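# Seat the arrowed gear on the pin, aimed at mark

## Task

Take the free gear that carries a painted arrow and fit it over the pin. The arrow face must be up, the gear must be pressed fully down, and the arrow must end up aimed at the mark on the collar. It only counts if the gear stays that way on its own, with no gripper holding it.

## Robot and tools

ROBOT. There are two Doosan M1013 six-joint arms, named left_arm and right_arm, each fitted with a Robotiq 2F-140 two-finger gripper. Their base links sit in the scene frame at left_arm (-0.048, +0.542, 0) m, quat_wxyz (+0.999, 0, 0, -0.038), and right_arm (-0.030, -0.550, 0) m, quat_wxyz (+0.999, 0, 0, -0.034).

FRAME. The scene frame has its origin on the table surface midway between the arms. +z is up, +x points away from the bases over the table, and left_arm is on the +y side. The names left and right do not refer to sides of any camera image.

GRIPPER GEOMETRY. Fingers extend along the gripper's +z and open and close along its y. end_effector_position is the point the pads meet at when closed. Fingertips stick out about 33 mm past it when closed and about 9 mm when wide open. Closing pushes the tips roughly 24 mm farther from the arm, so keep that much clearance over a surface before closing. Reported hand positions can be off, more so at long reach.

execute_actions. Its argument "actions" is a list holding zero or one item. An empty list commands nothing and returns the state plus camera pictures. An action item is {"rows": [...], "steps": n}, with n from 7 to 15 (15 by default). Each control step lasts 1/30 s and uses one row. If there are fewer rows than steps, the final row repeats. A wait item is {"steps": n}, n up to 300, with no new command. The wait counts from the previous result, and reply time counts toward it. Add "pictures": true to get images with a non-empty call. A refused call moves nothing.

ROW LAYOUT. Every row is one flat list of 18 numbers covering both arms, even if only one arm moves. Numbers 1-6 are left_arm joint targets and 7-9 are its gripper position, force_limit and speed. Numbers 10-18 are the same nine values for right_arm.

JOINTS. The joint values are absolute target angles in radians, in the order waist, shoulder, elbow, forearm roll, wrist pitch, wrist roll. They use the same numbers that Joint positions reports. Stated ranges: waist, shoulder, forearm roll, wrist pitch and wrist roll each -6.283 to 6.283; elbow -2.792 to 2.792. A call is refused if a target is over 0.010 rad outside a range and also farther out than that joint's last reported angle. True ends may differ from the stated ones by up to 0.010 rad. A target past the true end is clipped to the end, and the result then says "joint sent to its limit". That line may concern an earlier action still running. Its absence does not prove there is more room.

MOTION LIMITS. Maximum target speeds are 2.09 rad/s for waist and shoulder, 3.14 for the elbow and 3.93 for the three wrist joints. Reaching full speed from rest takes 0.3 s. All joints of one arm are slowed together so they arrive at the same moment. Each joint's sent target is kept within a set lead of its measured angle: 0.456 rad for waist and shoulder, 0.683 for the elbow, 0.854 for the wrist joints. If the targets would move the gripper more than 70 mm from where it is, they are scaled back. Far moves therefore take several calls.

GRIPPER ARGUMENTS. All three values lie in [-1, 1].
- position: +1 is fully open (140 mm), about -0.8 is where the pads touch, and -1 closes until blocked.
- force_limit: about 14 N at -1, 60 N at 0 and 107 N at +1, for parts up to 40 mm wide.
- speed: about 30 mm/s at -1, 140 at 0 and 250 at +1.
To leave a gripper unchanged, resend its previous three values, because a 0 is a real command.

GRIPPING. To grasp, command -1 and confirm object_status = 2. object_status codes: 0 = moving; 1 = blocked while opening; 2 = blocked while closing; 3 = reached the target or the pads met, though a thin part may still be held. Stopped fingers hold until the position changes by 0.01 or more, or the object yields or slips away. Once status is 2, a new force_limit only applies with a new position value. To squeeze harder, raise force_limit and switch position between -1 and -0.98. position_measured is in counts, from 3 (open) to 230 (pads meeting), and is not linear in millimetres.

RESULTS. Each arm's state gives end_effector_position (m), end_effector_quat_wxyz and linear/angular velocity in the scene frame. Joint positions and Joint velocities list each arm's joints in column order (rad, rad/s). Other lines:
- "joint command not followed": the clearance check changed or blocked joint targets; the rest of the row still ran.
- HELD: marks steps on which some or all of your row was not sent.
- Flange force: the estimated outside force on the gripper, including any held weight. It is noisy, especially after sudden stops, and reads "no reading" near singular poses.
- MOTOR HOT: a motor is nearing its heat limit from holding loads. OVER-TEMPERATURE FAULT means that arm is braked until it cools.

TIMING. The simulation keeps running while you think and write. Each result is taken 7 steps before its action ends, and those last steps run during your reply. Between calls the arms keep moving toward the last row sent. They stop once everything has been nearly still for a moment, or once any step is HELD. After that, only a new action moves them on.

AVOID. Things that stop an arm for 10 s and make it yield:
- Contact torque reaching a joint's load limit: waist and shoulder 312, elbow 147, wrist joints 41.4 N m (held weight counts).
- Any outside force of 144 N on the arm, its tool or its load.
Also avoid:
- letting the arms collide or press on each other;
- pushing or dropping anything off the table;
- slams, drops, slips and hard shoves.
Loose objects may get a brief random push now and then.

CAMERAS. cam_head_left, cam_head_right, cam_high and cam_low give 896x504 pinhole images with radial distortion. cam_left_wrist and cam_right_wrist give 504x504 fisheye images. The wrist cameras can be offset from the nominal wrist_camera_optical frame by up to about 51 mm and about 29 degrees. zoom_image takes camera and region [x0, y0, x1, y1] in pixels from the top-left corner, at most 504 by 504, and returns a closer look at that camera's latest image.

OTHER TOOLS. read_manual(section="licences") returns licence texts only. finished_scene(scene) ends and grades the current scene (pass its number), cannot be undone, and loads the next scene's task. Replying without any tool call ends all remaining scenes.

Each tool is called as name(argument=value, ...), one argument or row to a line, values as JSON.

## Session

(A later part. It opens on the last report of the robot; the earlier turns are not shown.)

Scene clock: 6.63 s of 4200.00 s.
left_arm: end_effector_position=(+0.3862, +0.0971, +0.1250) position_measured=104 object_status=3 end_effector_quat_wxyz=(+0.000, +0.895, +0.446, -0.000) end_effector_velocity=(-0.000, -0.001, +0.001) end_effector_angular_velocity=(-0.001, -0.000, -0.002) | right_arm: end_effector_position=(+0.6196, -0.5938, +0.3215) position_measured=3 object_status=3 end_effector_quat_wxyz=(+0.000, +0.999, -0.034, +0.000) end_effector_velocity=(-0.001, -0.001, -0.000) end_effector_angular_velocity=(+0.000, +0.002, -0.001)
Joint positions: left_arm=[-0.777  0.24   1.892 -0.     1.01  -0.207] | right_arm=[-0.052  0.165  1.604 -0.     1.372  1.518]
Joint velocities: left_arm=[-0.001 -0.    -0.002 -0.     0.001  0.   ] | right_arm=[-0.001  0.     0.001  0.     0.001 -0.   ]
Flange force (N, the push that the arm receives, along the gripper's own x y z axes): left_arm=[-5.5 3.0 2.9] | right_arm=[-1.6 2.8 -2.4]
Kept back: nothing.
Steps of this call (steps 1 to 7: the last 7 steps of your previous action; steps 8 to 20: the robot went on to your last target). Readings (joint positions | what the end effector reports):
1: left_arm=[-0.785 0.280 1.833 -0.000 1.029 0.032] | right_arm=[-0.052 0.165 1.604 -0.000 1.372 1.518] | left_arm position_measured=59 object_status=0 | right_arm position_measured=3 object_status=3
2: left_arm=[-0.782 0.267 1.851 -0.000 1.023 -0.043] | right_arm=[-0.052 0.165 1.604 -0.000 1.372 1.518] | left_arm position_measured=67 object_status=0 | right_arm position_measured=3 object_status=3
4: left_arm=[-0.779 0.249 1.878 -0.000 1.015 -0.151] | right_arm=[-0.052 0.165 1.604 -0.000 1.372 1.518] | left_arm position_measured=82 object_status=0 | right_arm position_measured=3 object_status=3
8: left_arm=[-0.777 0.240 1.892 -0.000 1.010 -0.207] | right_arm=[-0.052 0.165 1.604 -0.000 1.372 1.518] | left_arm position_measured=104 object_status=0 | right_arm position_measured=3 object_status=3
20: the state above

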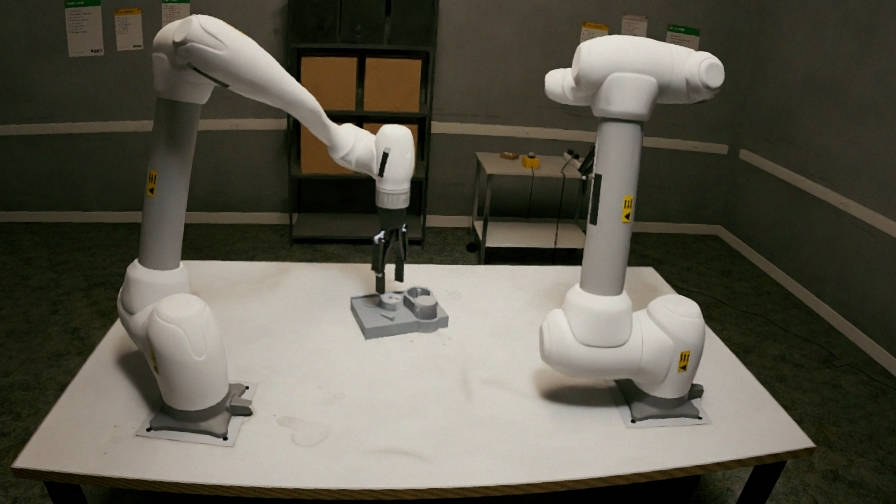

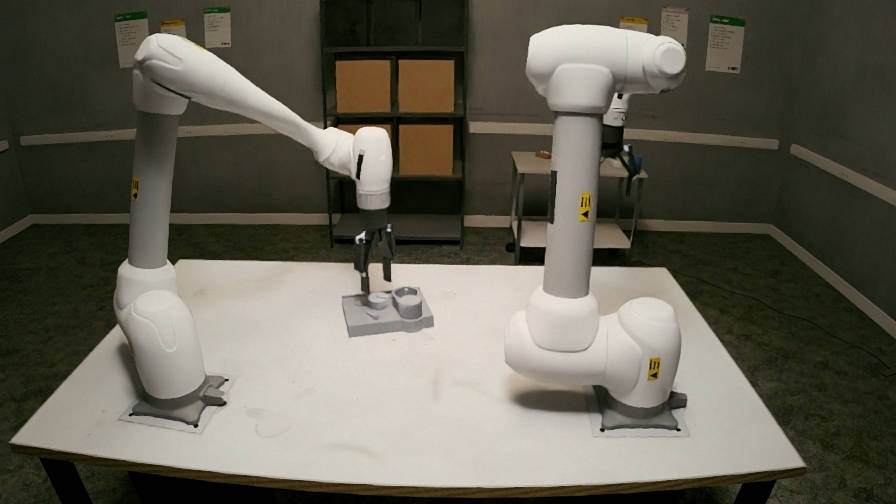

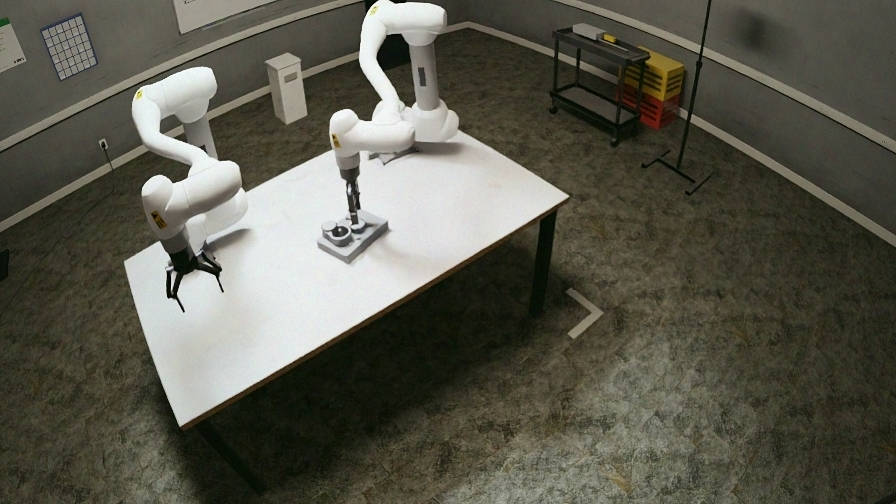

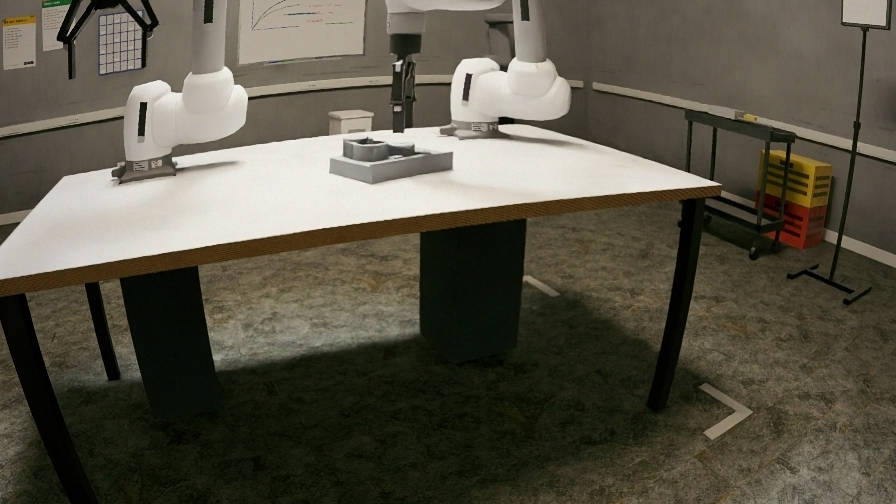

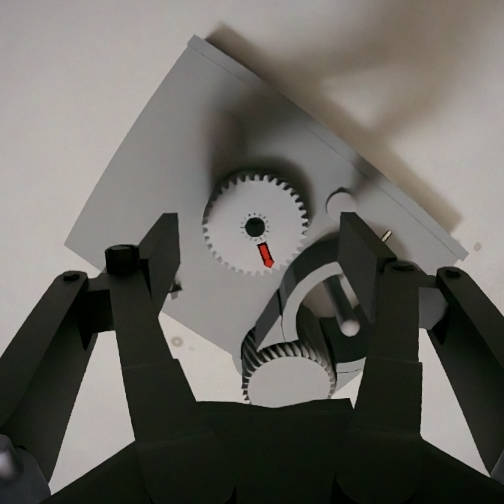

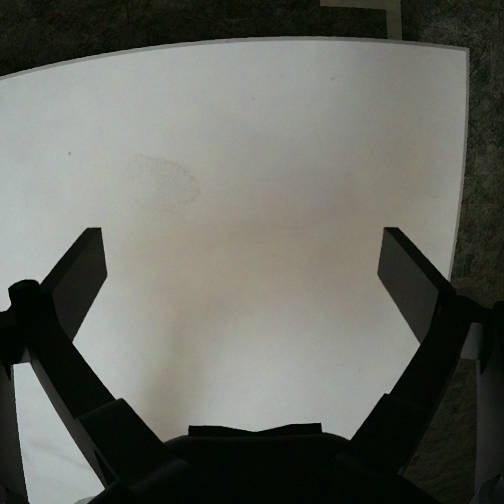

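execute_actions(
  actions=[
    {"rows":[[-0.7845,0.245,1.899,0,0.9976,-0.214,0.08,0,0,-0.052,0.165,1.604,0,1.372,1.518,1,0,0],[-0.7845,0.245,1.899,0,0.9976,-0.214,0.08,0,0,-0.052,0.165,1.604,0,1.372,1.518,1,0,0],[-0.7845,0.255,1.909,0,0.9776,-0.214,0.08,0,0,-0.052,0.165,1.604,0,1.372,1.518,1,0,0],[-0.7845,0.265,1.9185,0,0.958,-0.214,0.08,0,0,-0.052,0.165,1.604,0,1.372,1.518,1,0,0],[-0.7845,0.2784,1.9308,0,0.9324,-0.214,0.08,0,0,-0.052,0.165,1.604,0,1.372,1.518,1,0,0]]},
  ],
)

execute_actions(
  actions=[
    {"steps":12},
  ],
  pictures=true,
)

zoom_image(
  camera="cam_low",
  region=[320, 100, 460, 190],
)

Scene clock: 7.40 s of 4200.00 s.
left_arm: end_effector_position=(+0.3819, +0.0955, +0.0833) position_measured=119 object_status=0 end_effector_quat_wxyz=(-0.001, +0.895, +0.446, -0.000) end_effector_velocity=(+0.001, -0.001, -0.047) end_effector_angular_velocity=(-0.003, -0.003, -0.000) | right_arm: end_effector_position=(+0.6196, -0.5938, +0.3215) position_measured=3 object_status=3 end_effector_quat_wxyz=(+0.000, +0.999, -0.034, +0.000) end_effector_velocity=(-0.000, -0.000, +0.000) end_effector_angular_velocity=(+0.000, -0.000, -0.000)
Joint positions: left_arm=[-0.784  0.278  1.931 -0.     0.934 -0.214] | right_arm=[-0.052  0.165  1.604 -0.     1.372  1.518]
Joint velocities: left_arm=[ 0.     0.049  0.038  0.001 -0.091  0.   ] | right_arm=[-0. -0. -0.  0.  0. -0.]
Flange force (N, the push that the arm receives, along the gripper's own x y z axes): left_arm=[-5.2 1.6 4.4] | right_arm=[0.9 1.6 -2.9]
Steps of this call (steps 1 to 15: the robot went on to your last target; steps 16 to 23: the first 8 steps of this action). Readings (joint positions | what the end effector reports):
16: left_arm=[-0.777 0.240 1.892 -0.000 1.010 -0.207] | right_arm=[-0.052 0.165 1.604 -0.000 1.372 1.518] | left_arm position_measured=104 object_status=0 | right_arm position_measured=3 object_status=3
17: left_arm=[-0.780 0.241 1.895 -0.000 1.005 -0.210] | right_arm=[-0.052 0.165 1.604 -0.000 1.372 1.518] | left_arm position_measured=107 object_status=0 | right_arm position_measured=3 object_status=3
19: left_arm=[-0.784 0.248 1.902 -0.000 0.990 -0.214] | right_arm=[-0.052 0.165 1.604 -0.000 1.372 1.518] | left_arm position_measured=119 object_status=0 | right_arm position_measured=3 object_status=3
23: the state above

Scene clock: 7.80 s of 4200.00 s.
left_arm: end_effector_position=(+0.3822, +0.0951, +0.0830) position_measured=119 object_status=3 end_effector_quat_wxyz=(+0.000, +0.895, +0.446, -0.000) end_effector_velocity=(+0.001, -0.001, +0.002) end_effector_angular_velocity=(-0.003, -0.003, +0.000) | right_arm: end_effector_position=(+0.6196, -0.5938, +0.3215) position_measured=3 object_status=3 end_effector_quat_wxyz=(+0.000, +0.999, -0.034, +0.000) end_effector_velocity=(+0.000, +0.001, -0.000) end_effector_angular_velocity=(+0.001, -0.000, +0.002)
Joint positions: left_arm=[-0.784  0.278  1.931 -0.     0.932 -0.214] | right_arm=[-0.052  0.165  1.604 -0.     1.372  1.518]
Joint velocities: left_arm=[ 0.001 -0.001 -0.002  0.001 -0.001 -0.   ] | right_arm=[ 0.002  0.    -0.     0.001 -0.    -0.   ]
Flange force (N, the push that the arm receives, along the gripper's own x y z axes): left_arm=[-4.5 2.5 2.6] | right_arm=[-0.4 0.6 -2.0]
Kept back: nothing.
Steps of this call (steps 1 to 7: the last 7 steps of your previous action; steps 8 to 12: the robot went on to your last target). Readings (joint positions | what the end effector reports):
1: left_arm=[-0.784 0.278 1.931 -0.000 0.933 -0.214] | right_arm=[-0.052 0.165 1.604 -0.000 1.372 1.518] | left_arm position_measured=119 object_status=3 | right_arm position_measured=3 object_status=3
2: left_arm=[-0.784 0.278 1.931 -0.000 0.933 -0.214] | right_arm=[-0.052 0.165 1.604 -0.000 1.372 1.518] | left_arm position_measured=119 object_status=3 | right_arm position_measured=3 object_status=3
4: left_arm=[-0.784 0.278 1.931 -0.000 0.932 -0.214] | right_arm=[-0.052 0.165 1.604 -0.000 1.372 1.518] | left_arm position_measured=119 object_status=3 | right_arm position_measured=3 object_status=3
8: left_arm=[-0.784 0.278 1.931 -0.000 0.932 -0.214] | right_arm=[-0.052 0.165 1.604 -0.000 1.372 1.518] | left_arm position_measured=119 object_status=3 | right_arm position_measured=3 object_status=3
12: the state above

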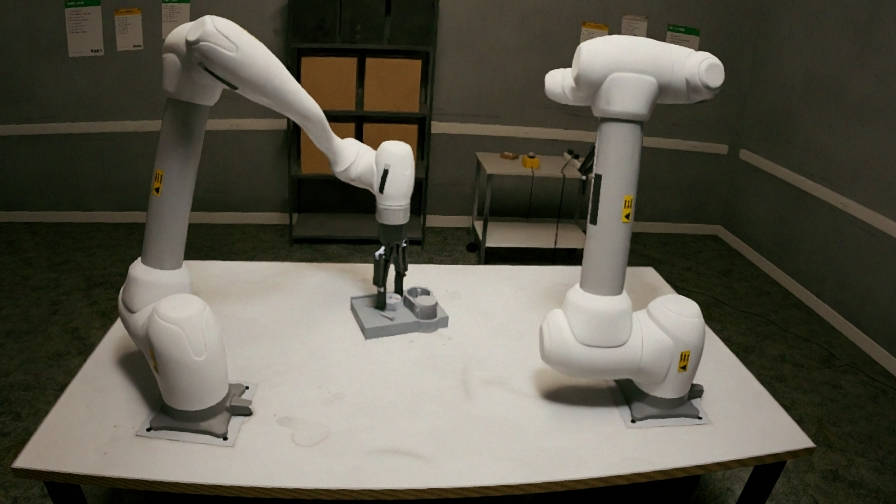

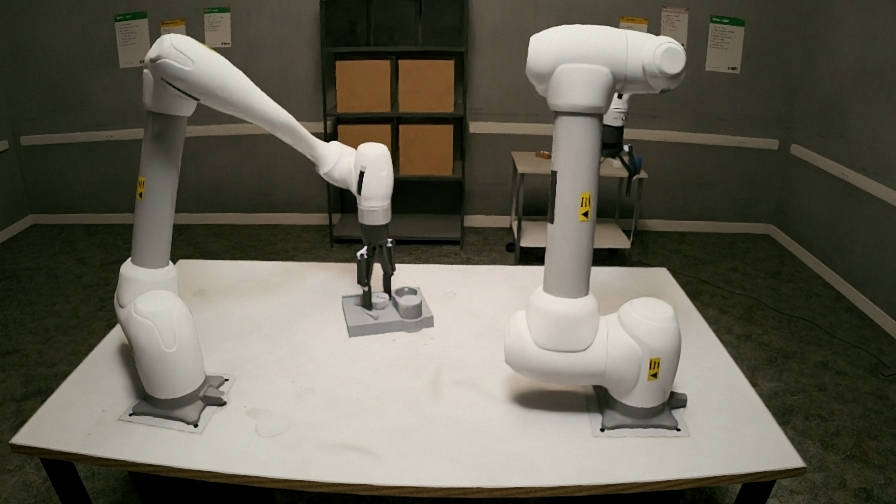

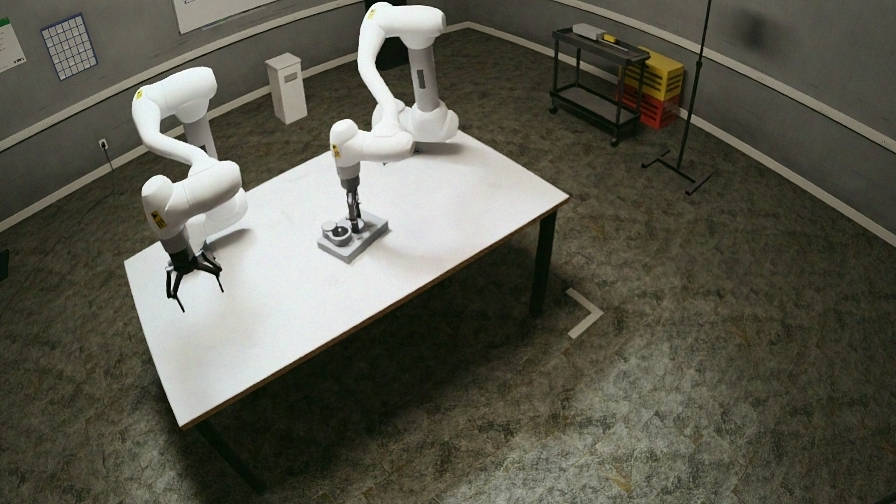

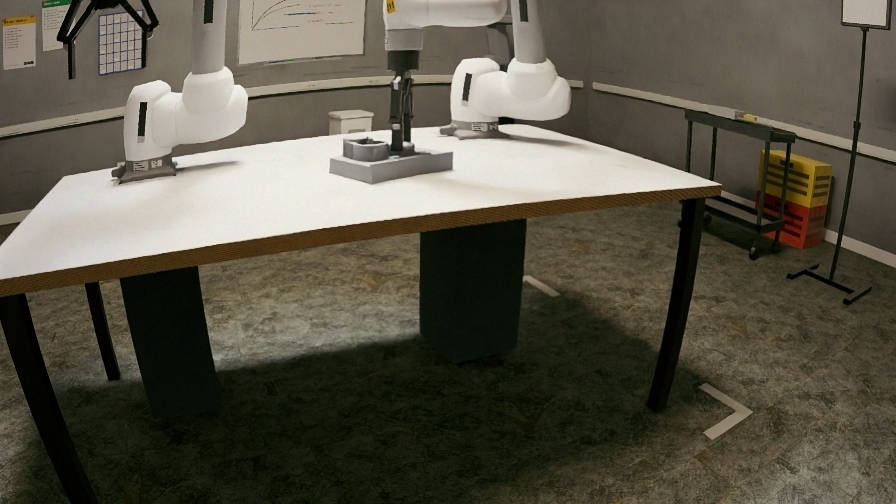

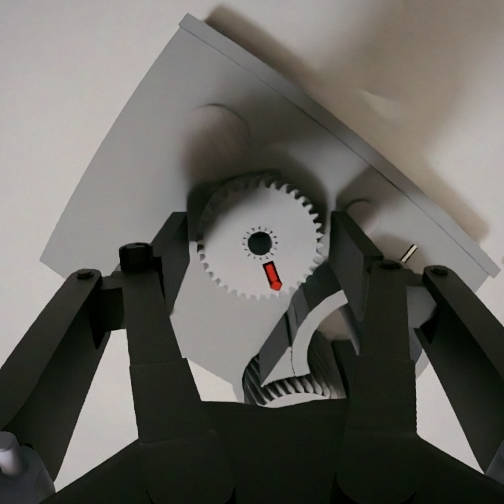

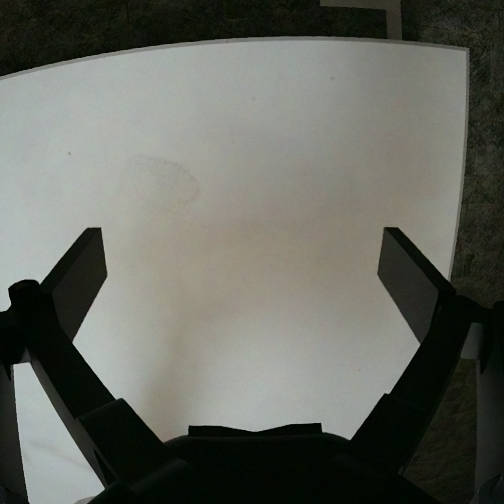

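Region (320, 100, 460, 190) of cam_low's 896x504 image, scaled by 3.600, with more detail than that image has; it fills the top 324 rows of this view, and the rest is white.

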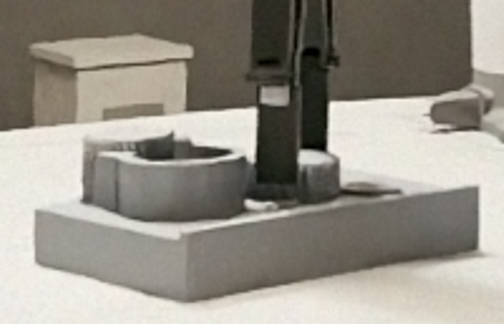

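execute_actions(
  actions=[
    {"rows":[[-0.7845,0.2784,1.9308,0,0.9324,-0.214,-1,-0.4,-0.6,-0.052,0.165,1.604,0,1.372,1.518,1,0,0]]},
  ],
)

execute_actions(
  actions=[
    {"rows":[[-0.7845,0.2203,1.8752,0,1.0461,-0.214,-1,-0.4,-0.6,-0.052,0.165,1.604,0,1.372,1.518,1,0,0]],"steps":12},
  ],
)

Scene clock: 8.33 s of 4200.00 s.
left_arm: end_effector_position=(+0.3823, +0.0950, +0.0831) position_measured=138 object_status=0 end_effector_quat_wxyz=(+0.000, +0.895, +0.446, +0.000) end_effector_velocity=(-0.000, -0.000, +0.001) end_effector_angular_velocity=(-0.002, -0.001, -0.000) | right_arm: end_effector_position=(+0.6196, -0.5938, +0.3215) position_measured=3 object_status=3 end_effector_quat_wxyz=(+0.000, +0.999, -0.034, +0.000) end_effector_velocity=(-0.000, +0.001, -0.001) end_effector_angular_velocity=(+0.000, +0.001, +0.002)
Joint positions: left_arm=[-0.785  0.278  1.931 -0.     0.932 -0.214] | right_arm=[-0.052  0.165  1.604 -0.     1.372  1.518]
Joint velocities: left_arm=[-0.    -0.002 -0.    -0.001  0.     0.   ] | right_arm=[ 0.002  0.     0.002  0.    -0.001 -0.   ]
Flange force (N, the push that the arm receives, along the gripper's own x y z axes): left_arm=[-4.1 -1.6 -15.2] | right_arm=[-1.3 1.8 -2.5]
Steps of this call (steps 1 to 8: the robot went on to your last target; steps 9 to 16: the first 8 steps of this action). Readings (joint positions | what the end effector reports):
9: left_arm=[-0.784 0.278 1.931 -0.000 0.932 -0.214] | right_arm=[-0.052 0.165 1.604 -0.000 1.372 1.518] | left_arm position_measured=119 object_status=0 | right_arm position_measured=3 object_status=3
10: left_arm=[-0.784 0.278 1.931 -0.000 0.932 -0.214] | right_arm=[-0.052 0.165 1.604 0.000 1.372 1.518] | left_arm position_measured=120 object_status=0 | right_arm position_measured=3 object_status=3
12: left_arm=[-0.784 0.278 1.931 -0.000 0.932 -0.214] | right_arm=[-0.052 0.165 1.604 -0.000 1.372 1.518] | left_arm position_measured=128 object_status=0 | right_arm position_measured=3 object_status=3
16: the state above

Scene clock: 8.73 s of 4200.00 s.
left_arm: end_effector_position=(+0.3830, +0.0941, +0.1334) position_measured=139 object_status=2 end_effector_quat_wxyz=(+0.001, +0.895, +0.446, +0.000) end_effector_velocity=(+0.012, -0.009, +0.429) end_effector_angular_velocity=(-0.057, -0.055, -0.001) | right_arm: end_effector_position=(+0.6196, -0.5938, +0.3215) position_measured=3 object_status=3 end_effector_quat_wxyz=(+0.000, +0.999, -0.034, +0.000) end_effector_velocity=(-0.000, +0.001, -0.000) end_effector_angular_velocity=(-0.000, +0.001, +0.002)
Joint positions: left_arm=[-0.785  0.231  1.885  0.     1.023 -0.214] | right_arm=[-0.052  0.165  1.604 -0.     1.372  1.518]
Joint velocities: left_arm=[ 0.002 -0.395 -0.387  0.005  0.703  0.   ] | right_arm=[ 0.002 -0.     0.001 -0.     0.     0.   ]
Flange force (N, the push that the arm receives, along the gripper's own x y z axes): left_arm=[-2.9 -4.2 -3.0] | right_arm=[-2.2 1.6 -2.8]
Steps of this call (steps 1 to 7: the last 7 steps of your previous action; steps 8 to 12: the first 5 steps of this action). Readings (joint positions | what the end effector reports):
8: left_arm=[-0.785 0.278 1.931 -0.000 0.932 -0.214] | right_arm=[-0.052 0.165 1.604 -0.000 1.372 1.518] | left_arm position_measured=138 object_status=2 | right_arm position_measured=3 object_status=3
9: left_arm=[-0.785 0.275 1.928 -0.000 0.939 -0.214] | right_arm=[-0.052 0.165 1.604 -0.000 1.372 1.518] | left_arm position_measured=138 object_status=2 | right_arm position_measured=3 object_status=3
11: left_arm=[-0.785 0.248 1.901 -0.000 0.994 -0.214] | right_arm=[-0.052 0.165 1.604 -0.000 1.372 1.518] | left_arm position_measured=139 object_status=2 | right_arm position_measured=3 object_status=3
12: the state above

execute_actions(
  actions=[
    {"rows":[[-0.8462,0.3188,1.7434,0,1.0794,-3.34,-1,-0.4,-0.6,-0.052,0.165,1.604,0,1.372,1.518,1,0,0]]},
  ],
)

execute_actions(
  actions=[
    {"steps":45},
  ],
  pictures=true,
)

zoom_image(
  camera="cam_low",
  region=[320, 90, 420, 190],
)

zoom_image(
  camera="cam_left_wrist",
  region=[140, 80, 400, 340],
)

Scene clock: 9.43 s of 4200.00 s.
left_arm: end_effector_position=(+0.3885, +0.0634, +0.1456) position_measured=139 object_status=2 end_effector_quat_wxyz=(-0.000, +0.812, +0.584, +0.000) end_effector_velocity=(+0.044, -0.260, +0.001) end_effector_angular_velocity=(+0.000, +0.000, +2.750) | right_arm: end_effector_position=(+0.6196, -0.5938, +0.3215) position_measured=3 object_status=3 end_effector_quat_wxyz=(+0.000, +0.999, -0.034, +0.000) end_effector_velocity=(+0.000, -0.001, +0.000) end_effector_angular_velocity=(-0.000, +0.000, -0.002)
Joint positions: left_arm=[-0.809  0.26   1.822  0.     1.059 -0.562] | right_arm=[-0.052  0.165  1.604 -0.     1.372  1.518]
Joint velocities: left_arm=[-0.202  0.323 -0.43  -0.     0.108 -2.952] | right_arm=[-0.002  0.    -0.001 -0.     0.001  0.   ]
Flange force (N, the push that the arm receives, along the gripper's own x y z axes): left_arm=[-4.8 -1.4 6.4] | right_arm=[-0.6 2.1 -2.9]
Steps of this call (steps 1 to 7: the last 7 steps of your previous action; steps 8 to 13: the robot went on to your last target; steps 14 to 21: the first 8 steps of this action). Readings (joint positions | what the end effector reports):
14: left_arm=[-0.785 0.220 1.875 0.000 1.046 -0.214] | right_arm=[-0.052 0.165 1.604 -0.000 1.372 1.518] | left_arm position_measured=139 object_status=2 | right_arm position_measured=3 object_status=3
15: left_arm=[-0.785 0.221 1.874 0.000 1.046 -0.221] | right_arm=[-0.052 0.165 1.604 -0.000 1.372 1.518] | left_arm position_measured=139 object_status=2 | right_arm position_measured=3 object_status=3
17: left_arm=[-0.789 0.227 1.866 0.000 1.049 -0.277] | right_arm=[-0.052 0.165 1.604 -0.000 1.372 1.518] | left_arm position_measured=139 object_status=2 | right_arm position_measured=3 object_status=3
21: the state above

Scene clock: 10.93 s of 4200.00 s.
left_arm: end_effector_position=(+0.3948, +0.0153, +0.1450) position_measured=139 object_status=2 end_effector_quat_wxyz=(-0.000, -0.411, +0.912, +0.000) end_effector_velocity=(-0.001, +0.000, -0.000) end_effector_angular_velocity=(-0.000, +0.000, -0.001) | right_arm: end_effector_position=(+0.6196, -0.5938, +0.3215) position_measured=3 object_status=3 end_effector_quat_wxyz=(+0.000, +0.999, -0.034, +0.000) end_effector_velocity=(+0.001, +0.002, +0.001) end_effector_angular_velocity=(+0.000, -0.001, +0.002)
Joint positions: left_arm=[-0.846  0.319  1.743 -0.     1.079 -3.34 ] | right_arm=[-0.052  0.165  1.604 -0.     1.372  1.518]
Joint velocities: left_arm=[-0.001 -0.001  0.002 -0.    -0.     0.   ] | right_arm=[ 0.003  0.    -0.001  0.     0.    -0.   ]
Flange force (N, the push that the arm receives, along the gripper's own x y z axes): left_arm=[5.0 -1.8 8.8] | right_arm=[0.1 -0.1 -1.5]
Kept back: nothing.
Steps of this call (steps 1 to 7: the last 7 steps of your previous action; steps 8 to 45: the robot went on to your last target). Readings (joint positions | what the end effector reports):
1: left_arm=[-0.816 0.270 1.808 0.000 1.063 -0.670] | right_arm=[-0.052 0.165 1.604 -0.000 1.372 1.518] | left_arm position_measured=139 object_status=2 | right_arm position_measured=3 object_status=3
2: left_arm=[-0.822 0.280 1.795 0.000 1.066 -0.791] | right_arm=[-0.052 0.165 1.604 -0.000 1.372 1.518] | left_arm position_measured=139 object_status=2 | right_arm position_measured=3 object_status=3
4: left_arm=[-0.831 0.294 1.776 -0.000 1.071 -1.045] | right_arm=[-0.052 0.165 1.604 -0.000 1.372 1.518] | left_arm position_measured=139 object_status=2 | right_arm position_measured=3 object_status=3
8: left_arm=[-0.840 0.309 1.756 -0.000 1.076 -1.547] | right_arm=[-0.052 0.165 1.604 -0.000 1.372 1.518] | left_arm position_measured=139 object_status=2 | right_arm position_measured=3 object_status=3
45: the state above
All arms were judged still, so your last target was given up. Only a new action makes them travel on or press farther. Fingers that are still opening or closing keep moving.

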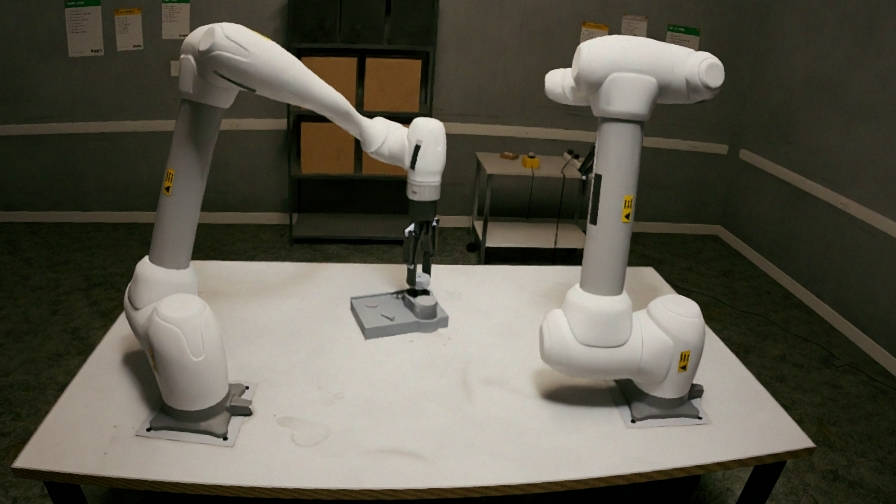

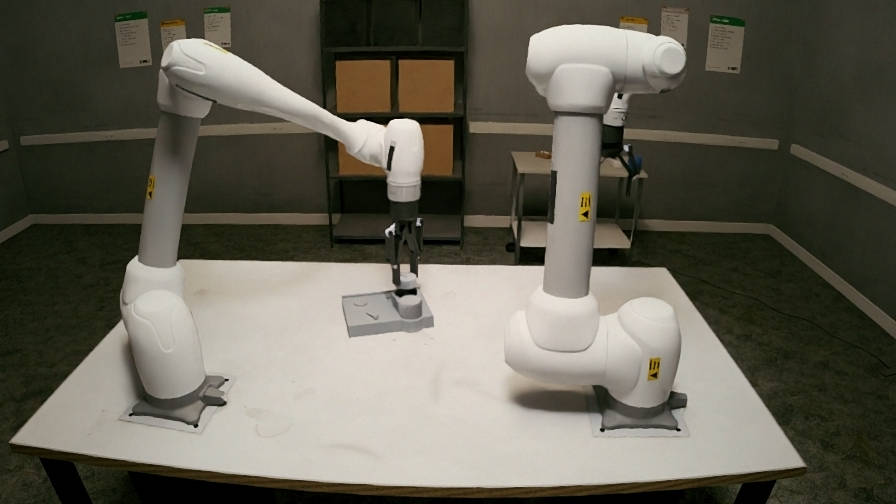

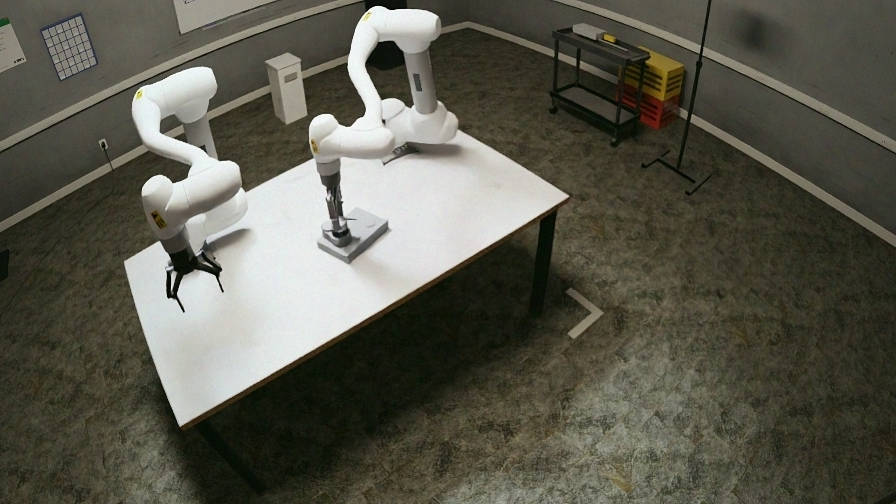

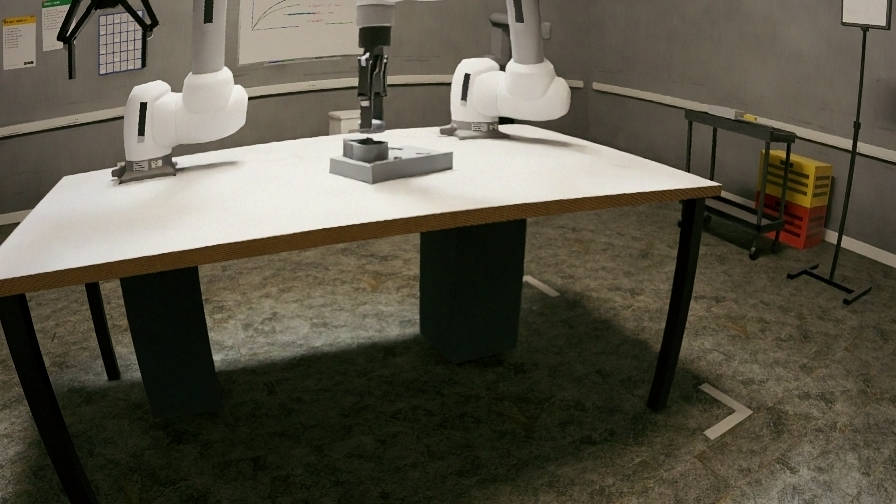

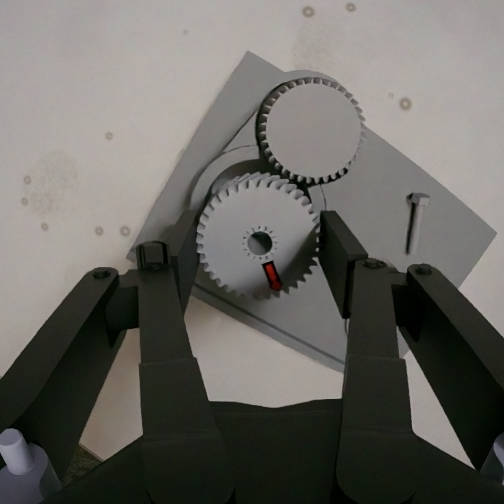

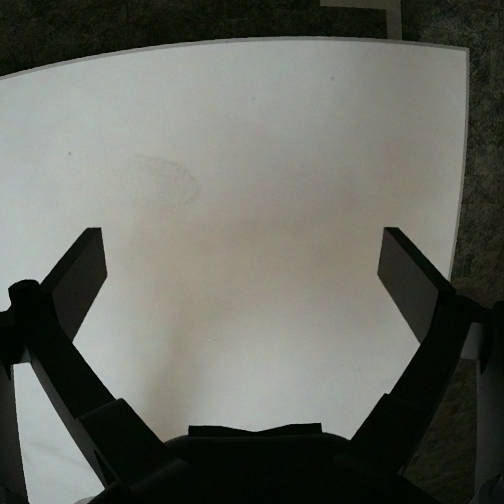

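Region (320, 90, 420, 190) of cam_low's 896x504 image, scaled by 5.040, with more detail than that image has.

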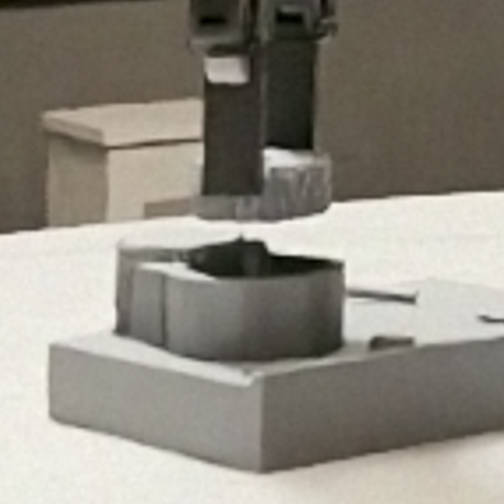

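Region (140, 80, 400, 340) of cam_left_wrist's 504x504 image, scaled by 1.938, with more detail than that image has.

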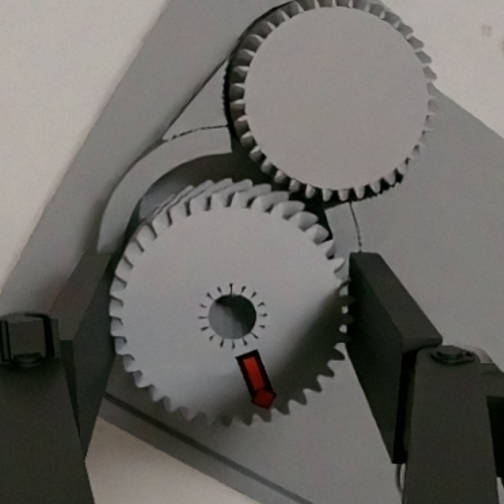

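execute_actions(
  actions=[
    {"rows":[[-0.849,0.3225,1.7468,0,1.0723,-3.365,-1,-0.4,-0.6,-0.052,0.165,1.604,0,1.372,1.518,1,0,0],[-0.849,0.3225,1.7468,0,1.0723,-3.365,-1,-0.4,-0.6,-0.052,0.165,1.604,0,1.372,1.518,1,0,0],[-0.849,0.3256,1.7504,0,1.0656,-3.365,-1,-0.4,-0.6,-0.052,0.165,1.604,0,1.372,1.518,1,0,0],[-0.849,0.3256,1.7504,0,1.0656,-3.365,-1,-0.4,-0.6,-0.052,0.165,1.604,0,1.372,1.518,1,0,0],[-0.849,0.3288,1.754,0,1.0588,-3.365,-1,-0.4,-0.6,-0.052,0.165,1.604,0,1.372,1.518,1,0,0]],"steps":10},
  ],
)

execute_actions(
  actions=[
    {"steps":10},
  ],
  pictures=true,
)

zoom_image(
  camera="cam_low",
  region=[320, 90, 420, 190],
)

zoom_image(
  camera="cam_left_wrist",
  region=[140, 80, 400, 340],
)

Scene clock: 11.97 s of 4200.00 s.
left_arm: end_effector_position=(+0.3940, +0.0140, +0.1420) position_measured=139 object_status=2 end_effector_quat_wxyz=(+0.000, -0.419, +0.908, -0.000) end_effector_velocity=(-0.020, -0.010, -0.078) end_effector_angular_velocity=(+0.021, +0.013, +0.228) | right_arm: end_effector_position=(+0.6196, -0.5938, +0.3215) position_measured=3 object_status=3 end_effector_quat_wxyz=(+0.000, +0.999, -0.034, +0.000) end_effector_velocity=(-0.001, +0.001, -0.001) end_effector_angular_velocity=(+0.000, +0.003, +0.001)
Joint positions: left_arm=[-0.848  0.322  1.746 -0.     1.074 -3.359] | right_arm=[-0.052  0.165  1.604 -0.     1.372  1.518]
Joint velocities: left_arm=[-0.033  0.064  0.069  0.003 -0.109 -0.262] | right_arm=[ 0.001  0.     0.001  0.     0.001 -0.   ]
Flange force (N, the push that the arm receives, along the gripper's own x y z axes): left_arm=[6.8 -0.7 8.1] | right_arm=[-1.4 1.0 -2.2]
Steps of this call (steps 1 to 28: nothing new was sent; steps 29 to 31: the first 3 steps of this action). Readings (joint positions | what the end effector reports):
29: left_arm=[-0.846 0.319 1.743 -0.000 1.079 -3.340] | right_arm=[-0.052 0.165 1.604 -0.000 1.372 1.518] | left_arm position_measured=139 object_status=2 | right_arm position_measured=3 object_status=3
30: left_arm=[-0.847 0.320 1.744 -0.000 1.078 -3.347] | right_arm=[-0.052 0.165 1.604 -0.000 1.372 1.518] | left_arm position_measured=139 object_status=2 | right_arm position_measured=3 object_status=3
31: the state above

Scene clock: 12.30 s of 4200.00 s.
left_arm: end_effector_position=(+0.3935, +0.0138, +0.1329) position_measured=139 object_status=2 end_effector_quat_wxyz=(-0.000, -0.421, +0.907, +0.000) end_effector_velocity=(-0.001, -0.001, -0.001) end_effector_angular_velocity=(+0.000, -0.000, -0.002) | right_arm: end_effector_position=(+0.6196, -0.5938, +0.3215) position_measured=3 object_status=3 end_effector_quat_wxyz=(+0.000, +0.999, -0.034, +0.000) end_effector_velocity=(+0.001, +0.001, +0.000) end_effector_angular_velocity=(-0.000, -0.002, +0.001)
Joint positions: left_arm=[-0.849  0.329  1.754 -0.     1.059 -3.365] | right_arm=[-0.052  0.165  1.604 -0.     1.372  1.518]
Joint velocities: left_arm=[-0.002  0.     0.001  0.    -0.001 -0.   ] | right_arm=[ 0.001 -0.    -0.001 -0.    -0.001  0.   ]
Flange force (N, the push that the arm receives, along the gripper's own x y z axes): left_arm=[6.2 -1.8 8.3] | right_arm=[-2.5 2.2 -2.8]
Kept back: nothing.
Steps of this call (steps 1 to 7: the last 7 steps of your previous action; steps 8 to 10: the robot went on to your last target). Readings (joint positions | what the end effector reports):
1: left_arm=[-0.849 0.324 1.748 -0.000 1.070 -3.364] | right_arm=[-0.052 0.165 1.604 -0.000 1.372 1.518] | left_arm position_measured=139 object_status=2 | right_arm position_measured=3 object_status=3
2: left_arm=[-0.849 0.325 1.750 -0.000 1.067 -3.365] | right_arm=[-0.052 0.165 1.604 -0.000 1.372 1.518] | left_arm position_measured=139 object_status=2 | right_arm position_measured=3 object_status=3
4: left_arm=[-0.849 0.328 1.754 -0.000 1.060 -3.365] | right_arm=[-0.052 0.165 1.604 -0.000 1.372 1.518] | left_arm position_measured=139 object_status=2 | right_arm position_measured=3 object_status=3
8: left_arm=[-0.849 0.329 1.754 -0.000 1.059 -3.365] | right_arm=[-0.052 0.165 1.604 -0.000 1.372 1.518] | left_arm position_measured=139 object_status=2 | right_arm position_measured=3 object_status=3
10: the state above

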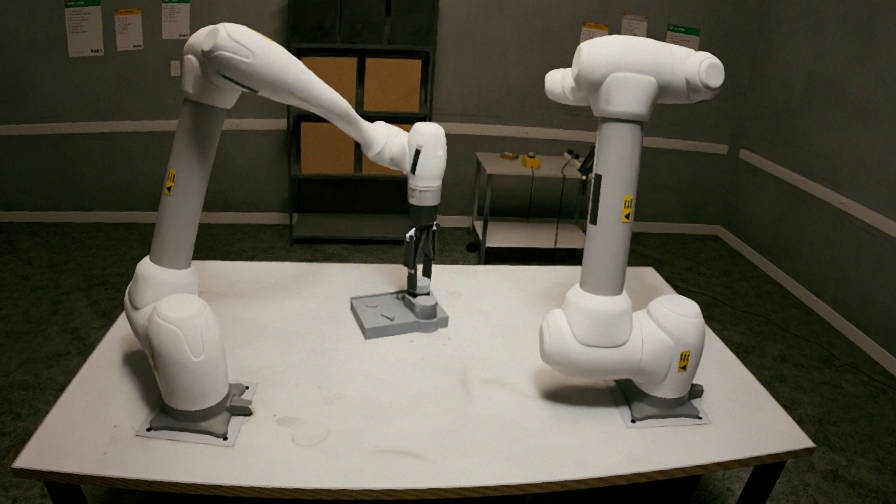

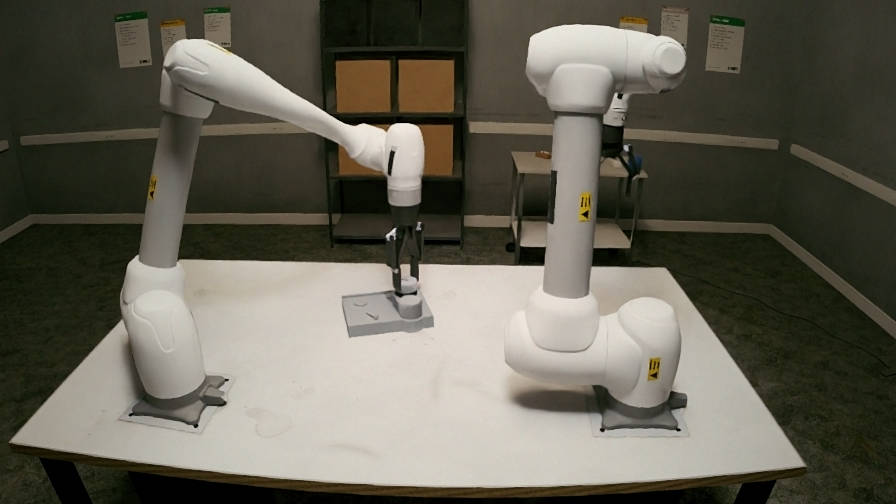

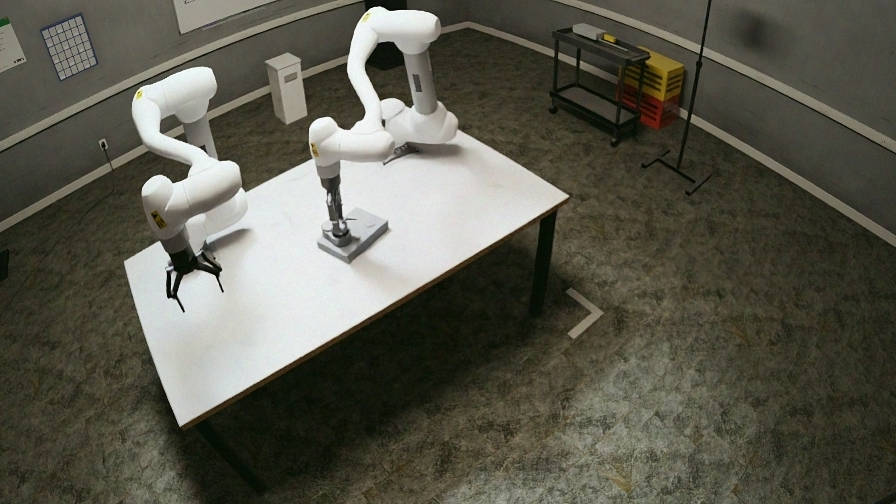

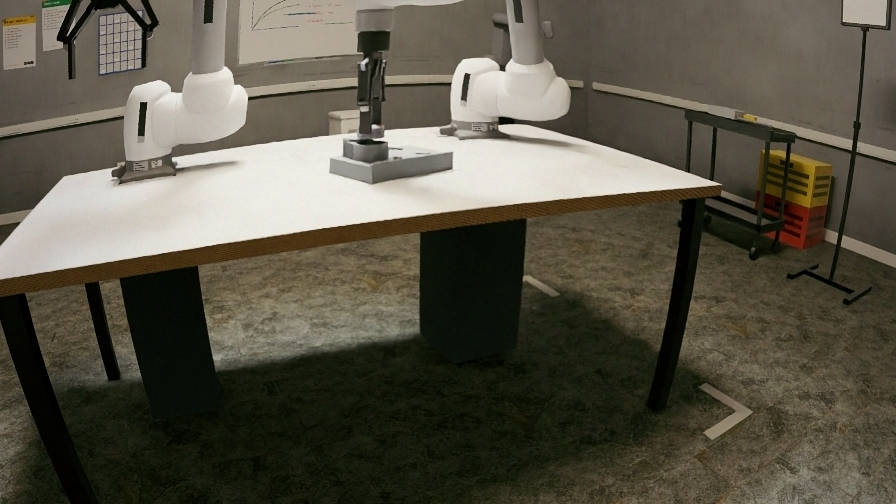

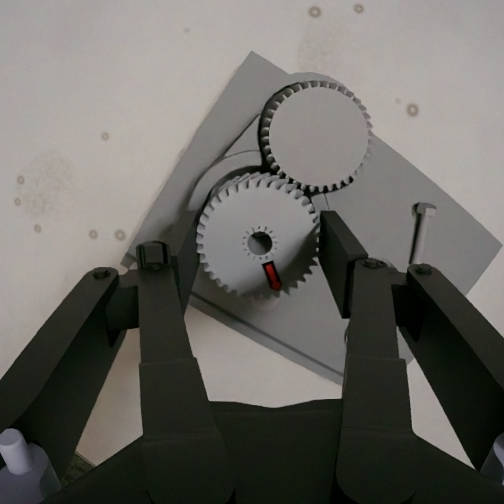

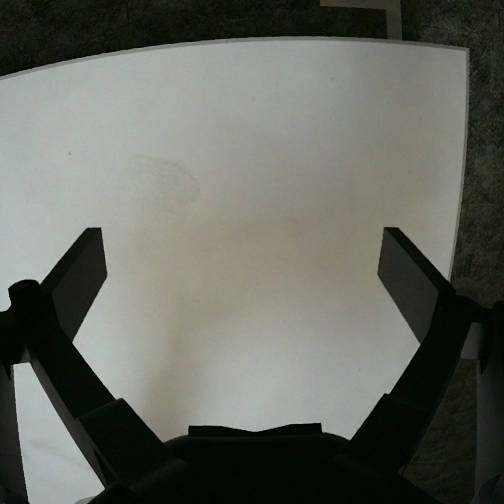

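Region (320, 90, 420, 190) of cam_low's 896x504 image, scaled by 5.040, with more detail than that image has.

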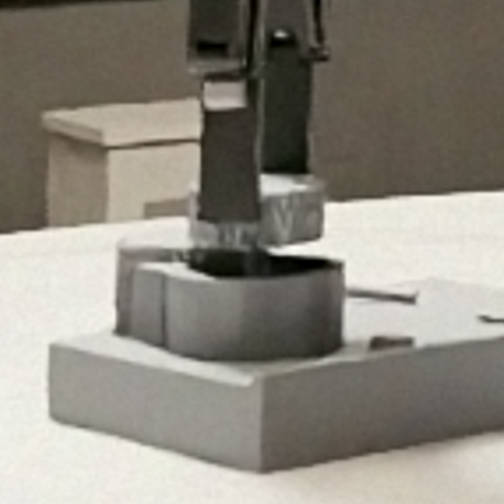

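Region (140, 80, 400, 340) of cam_left_wrist's 504x504 image, scaled by 1.938, with more detail than that image has.

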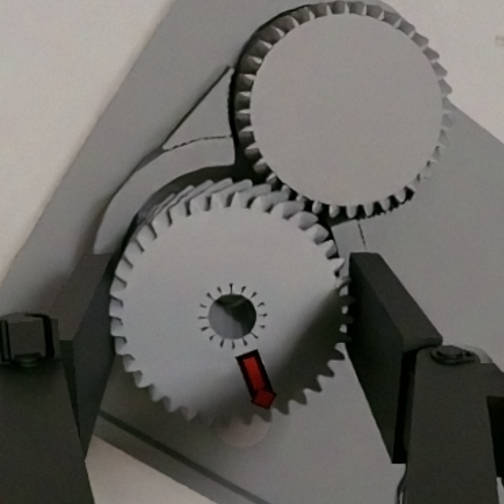

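execute_actions(
  actions=[
    {"rows":[[-0.85,0.3296,1.7549,0,1.0571,-3.365,-1,-0.4,-0.6,-0.052,0.165,1.604,0,1.372,1.518,1,0,0],[-0.85,0.3304,1.7558,0,1.0554,-3.365,-1,-0.4,-0.6,-0.052,0.165,1.604,0,1.372,1.518,1,0,0],[-0.85,0.3312,1.7567,0,1.0537,-3.365,-1,-0.4,-0.6,-0.052,0.165,1.604,0,1.372,1.518,1,0,0]]},
  ],
)

execute_actions(
  actions=[
    {"rows":[[-0.85,0.332,1.7576,0,1.052,-3.365,-1,-0.4,-0.6,-0.052,0.165,1.604,0,1.372,1.518,1,0,0],[-0.85,0.3328,1.7585,0,1.0503,-3.365,-1,-0.4,-0.6,-0.052,0.165,1.604,0,1.372,1.518,1,0,0]]},
  ],
)

Scene clock: 12.90 s of 4200.00 s.
left_arm: end_effector_position=(+0.3931, +0.0133, +0.1300) position_measured=139 object_status=2 end_effector_quat_wxyz=(-0.000, -0.421, +0.907, -0.000) end_effector_velocity=(+0.001, +0.000, -0.000) end_effector_angular_velocity=(+0.000, -0.003, -0.002) | right_arm: end_effector_position=(+0.6196, -0.5938, +0.3215) position_measured=3 object_status=3 end_effector_quat_wxyz=(+0.000, +0.999, -0.034, +0.000) end_effector_velocity=(+0.000, +0.000, +0.000) end_effector_angular_velocity=(-0.000, -0.001, +0.001)
Joint positions: left_arm=[-0.85   0.331  1.757 -0.     1.054 -3.365] | right_arm=[-0.052  0.165  1.604 -0.     1.372  1.518]
Joint velocities: left_arm=[ 0.     0.     0.     0.002 -0.002  0.001] | right_arm=[ 0.001 -0.    -0.    -0.    -0.001 -0.   ]
Flange force (N, the push that the arm receives, along the gripper's own x y z axes): left_arm=[2.3 -2.8 6.4] | right_arm=[-1.2 1.5 -2.3]
Steps of this call (steps 1 to 10: the robot went on to your last target; steps 11 to 18: the first 8 steps of this action). Readings (joint positions | what the end effector reports):
11: left_arm=[-0.849 0.329 1.754 -0.000 1.059 -3.365] | right_arm=[-0.052 0.165 1.604 -0.000 1.372 1.518] | left_arm position_measured=139 object_status=2 | right_arm position_measured=3 object_status=3
12: left_arm=[-0.849 0.329 1.754 -0.000 1.058 -3.365] | right_arm=[-0.052 0.165 1.604 -0.000 1.372 1.518] | left_arm position_measured=139 object_status=2 | right_arm position_measured=3 object_status=3
14: left_arm=[-0.850 0.331 1.756 -0.000 1.055 -3.365] | right_arm=[-0.052 0.165 1.604 -0.000 1.372 1.518] | left_arm position_measured=139 object_status=2 | right_arm position_measured=3 object_status=3
18: the state above

Scene clock: 13.40 s of 4200.00 s.
left_arm: end_effector_position=(+0.3930, +0.0133, +0.1280) position_measured=139 object_status=2 end_effector_quat_wxyz=(-0.000, -0.421, +0.907, -0.000) end_effector_velocity=(+0.001, +0.001, +0.000) end_effector_angular_velocity=(+0.001, +0.001, +0.002) | right_arm: end_effector_position=(+0.6196, -0.5938, +0.3215) position_measured=3 object_status=3 end_effector_quat_wxyz=(+0.000, +0.999, -0.034, +0.000) end_effector_velocity=(+0.000, -0.001, +0.000) end_effector_angular_velocity=(-0.000, -0.002, -0.001)
Joint positions: left_arm=[-0.85   0.333  1.758 -0.     1.05  -3.365] | right_arm=[-0.052  0.165  1.604 -0.     1.372  1.518]
Joint velocities: left_arm=[ 0.002  0.    -0.001  0.     0.002 -0.   ] | right_arm=[-0.001 -0.     0.     0.    -0.002 -0.   ]
Flange force (N, the push that the arm receives, along the gripper's own x y z axes): left_arm=[-4.5 -1.7 0.8] | right_arm=[-1.4 2.0 -1.9]
Steps of this call (steps 1 to 7: the last 7 steps of your previous action; steps 8 to 15: the first 8 steps of this action). Readings (joint positions | what the end effector reports):
8: left_arm=[-0.850 0.331 1.757 -0.000 1.054 -3.365] | right_arm=[-0.052 0.165 1.604 -0.000 1.372 1.518] | left_arm position_measured=139 object_status=2 | right_arm position_measured=3 object_status=3
9: left_arm=[-0.850 0.332 1.757 -0.000 1.053 -3.365] | right_arm=[-0.052 0.165 1.604 -0.000 1.372 1.518] | left_arm position_measured=139 object_status=2 | right_arm position_measured=3 object_status=3
11: left_arm=[-0.850 0.333 1.758 -0.000 1.051 -3.365] | right_arm=[-0.052 0.165 1.604 -0.000 1.372 1.518] | left_arm position_measured=139 object_status=2 | right_arm position_measured=3 object_status=3
15: the state above


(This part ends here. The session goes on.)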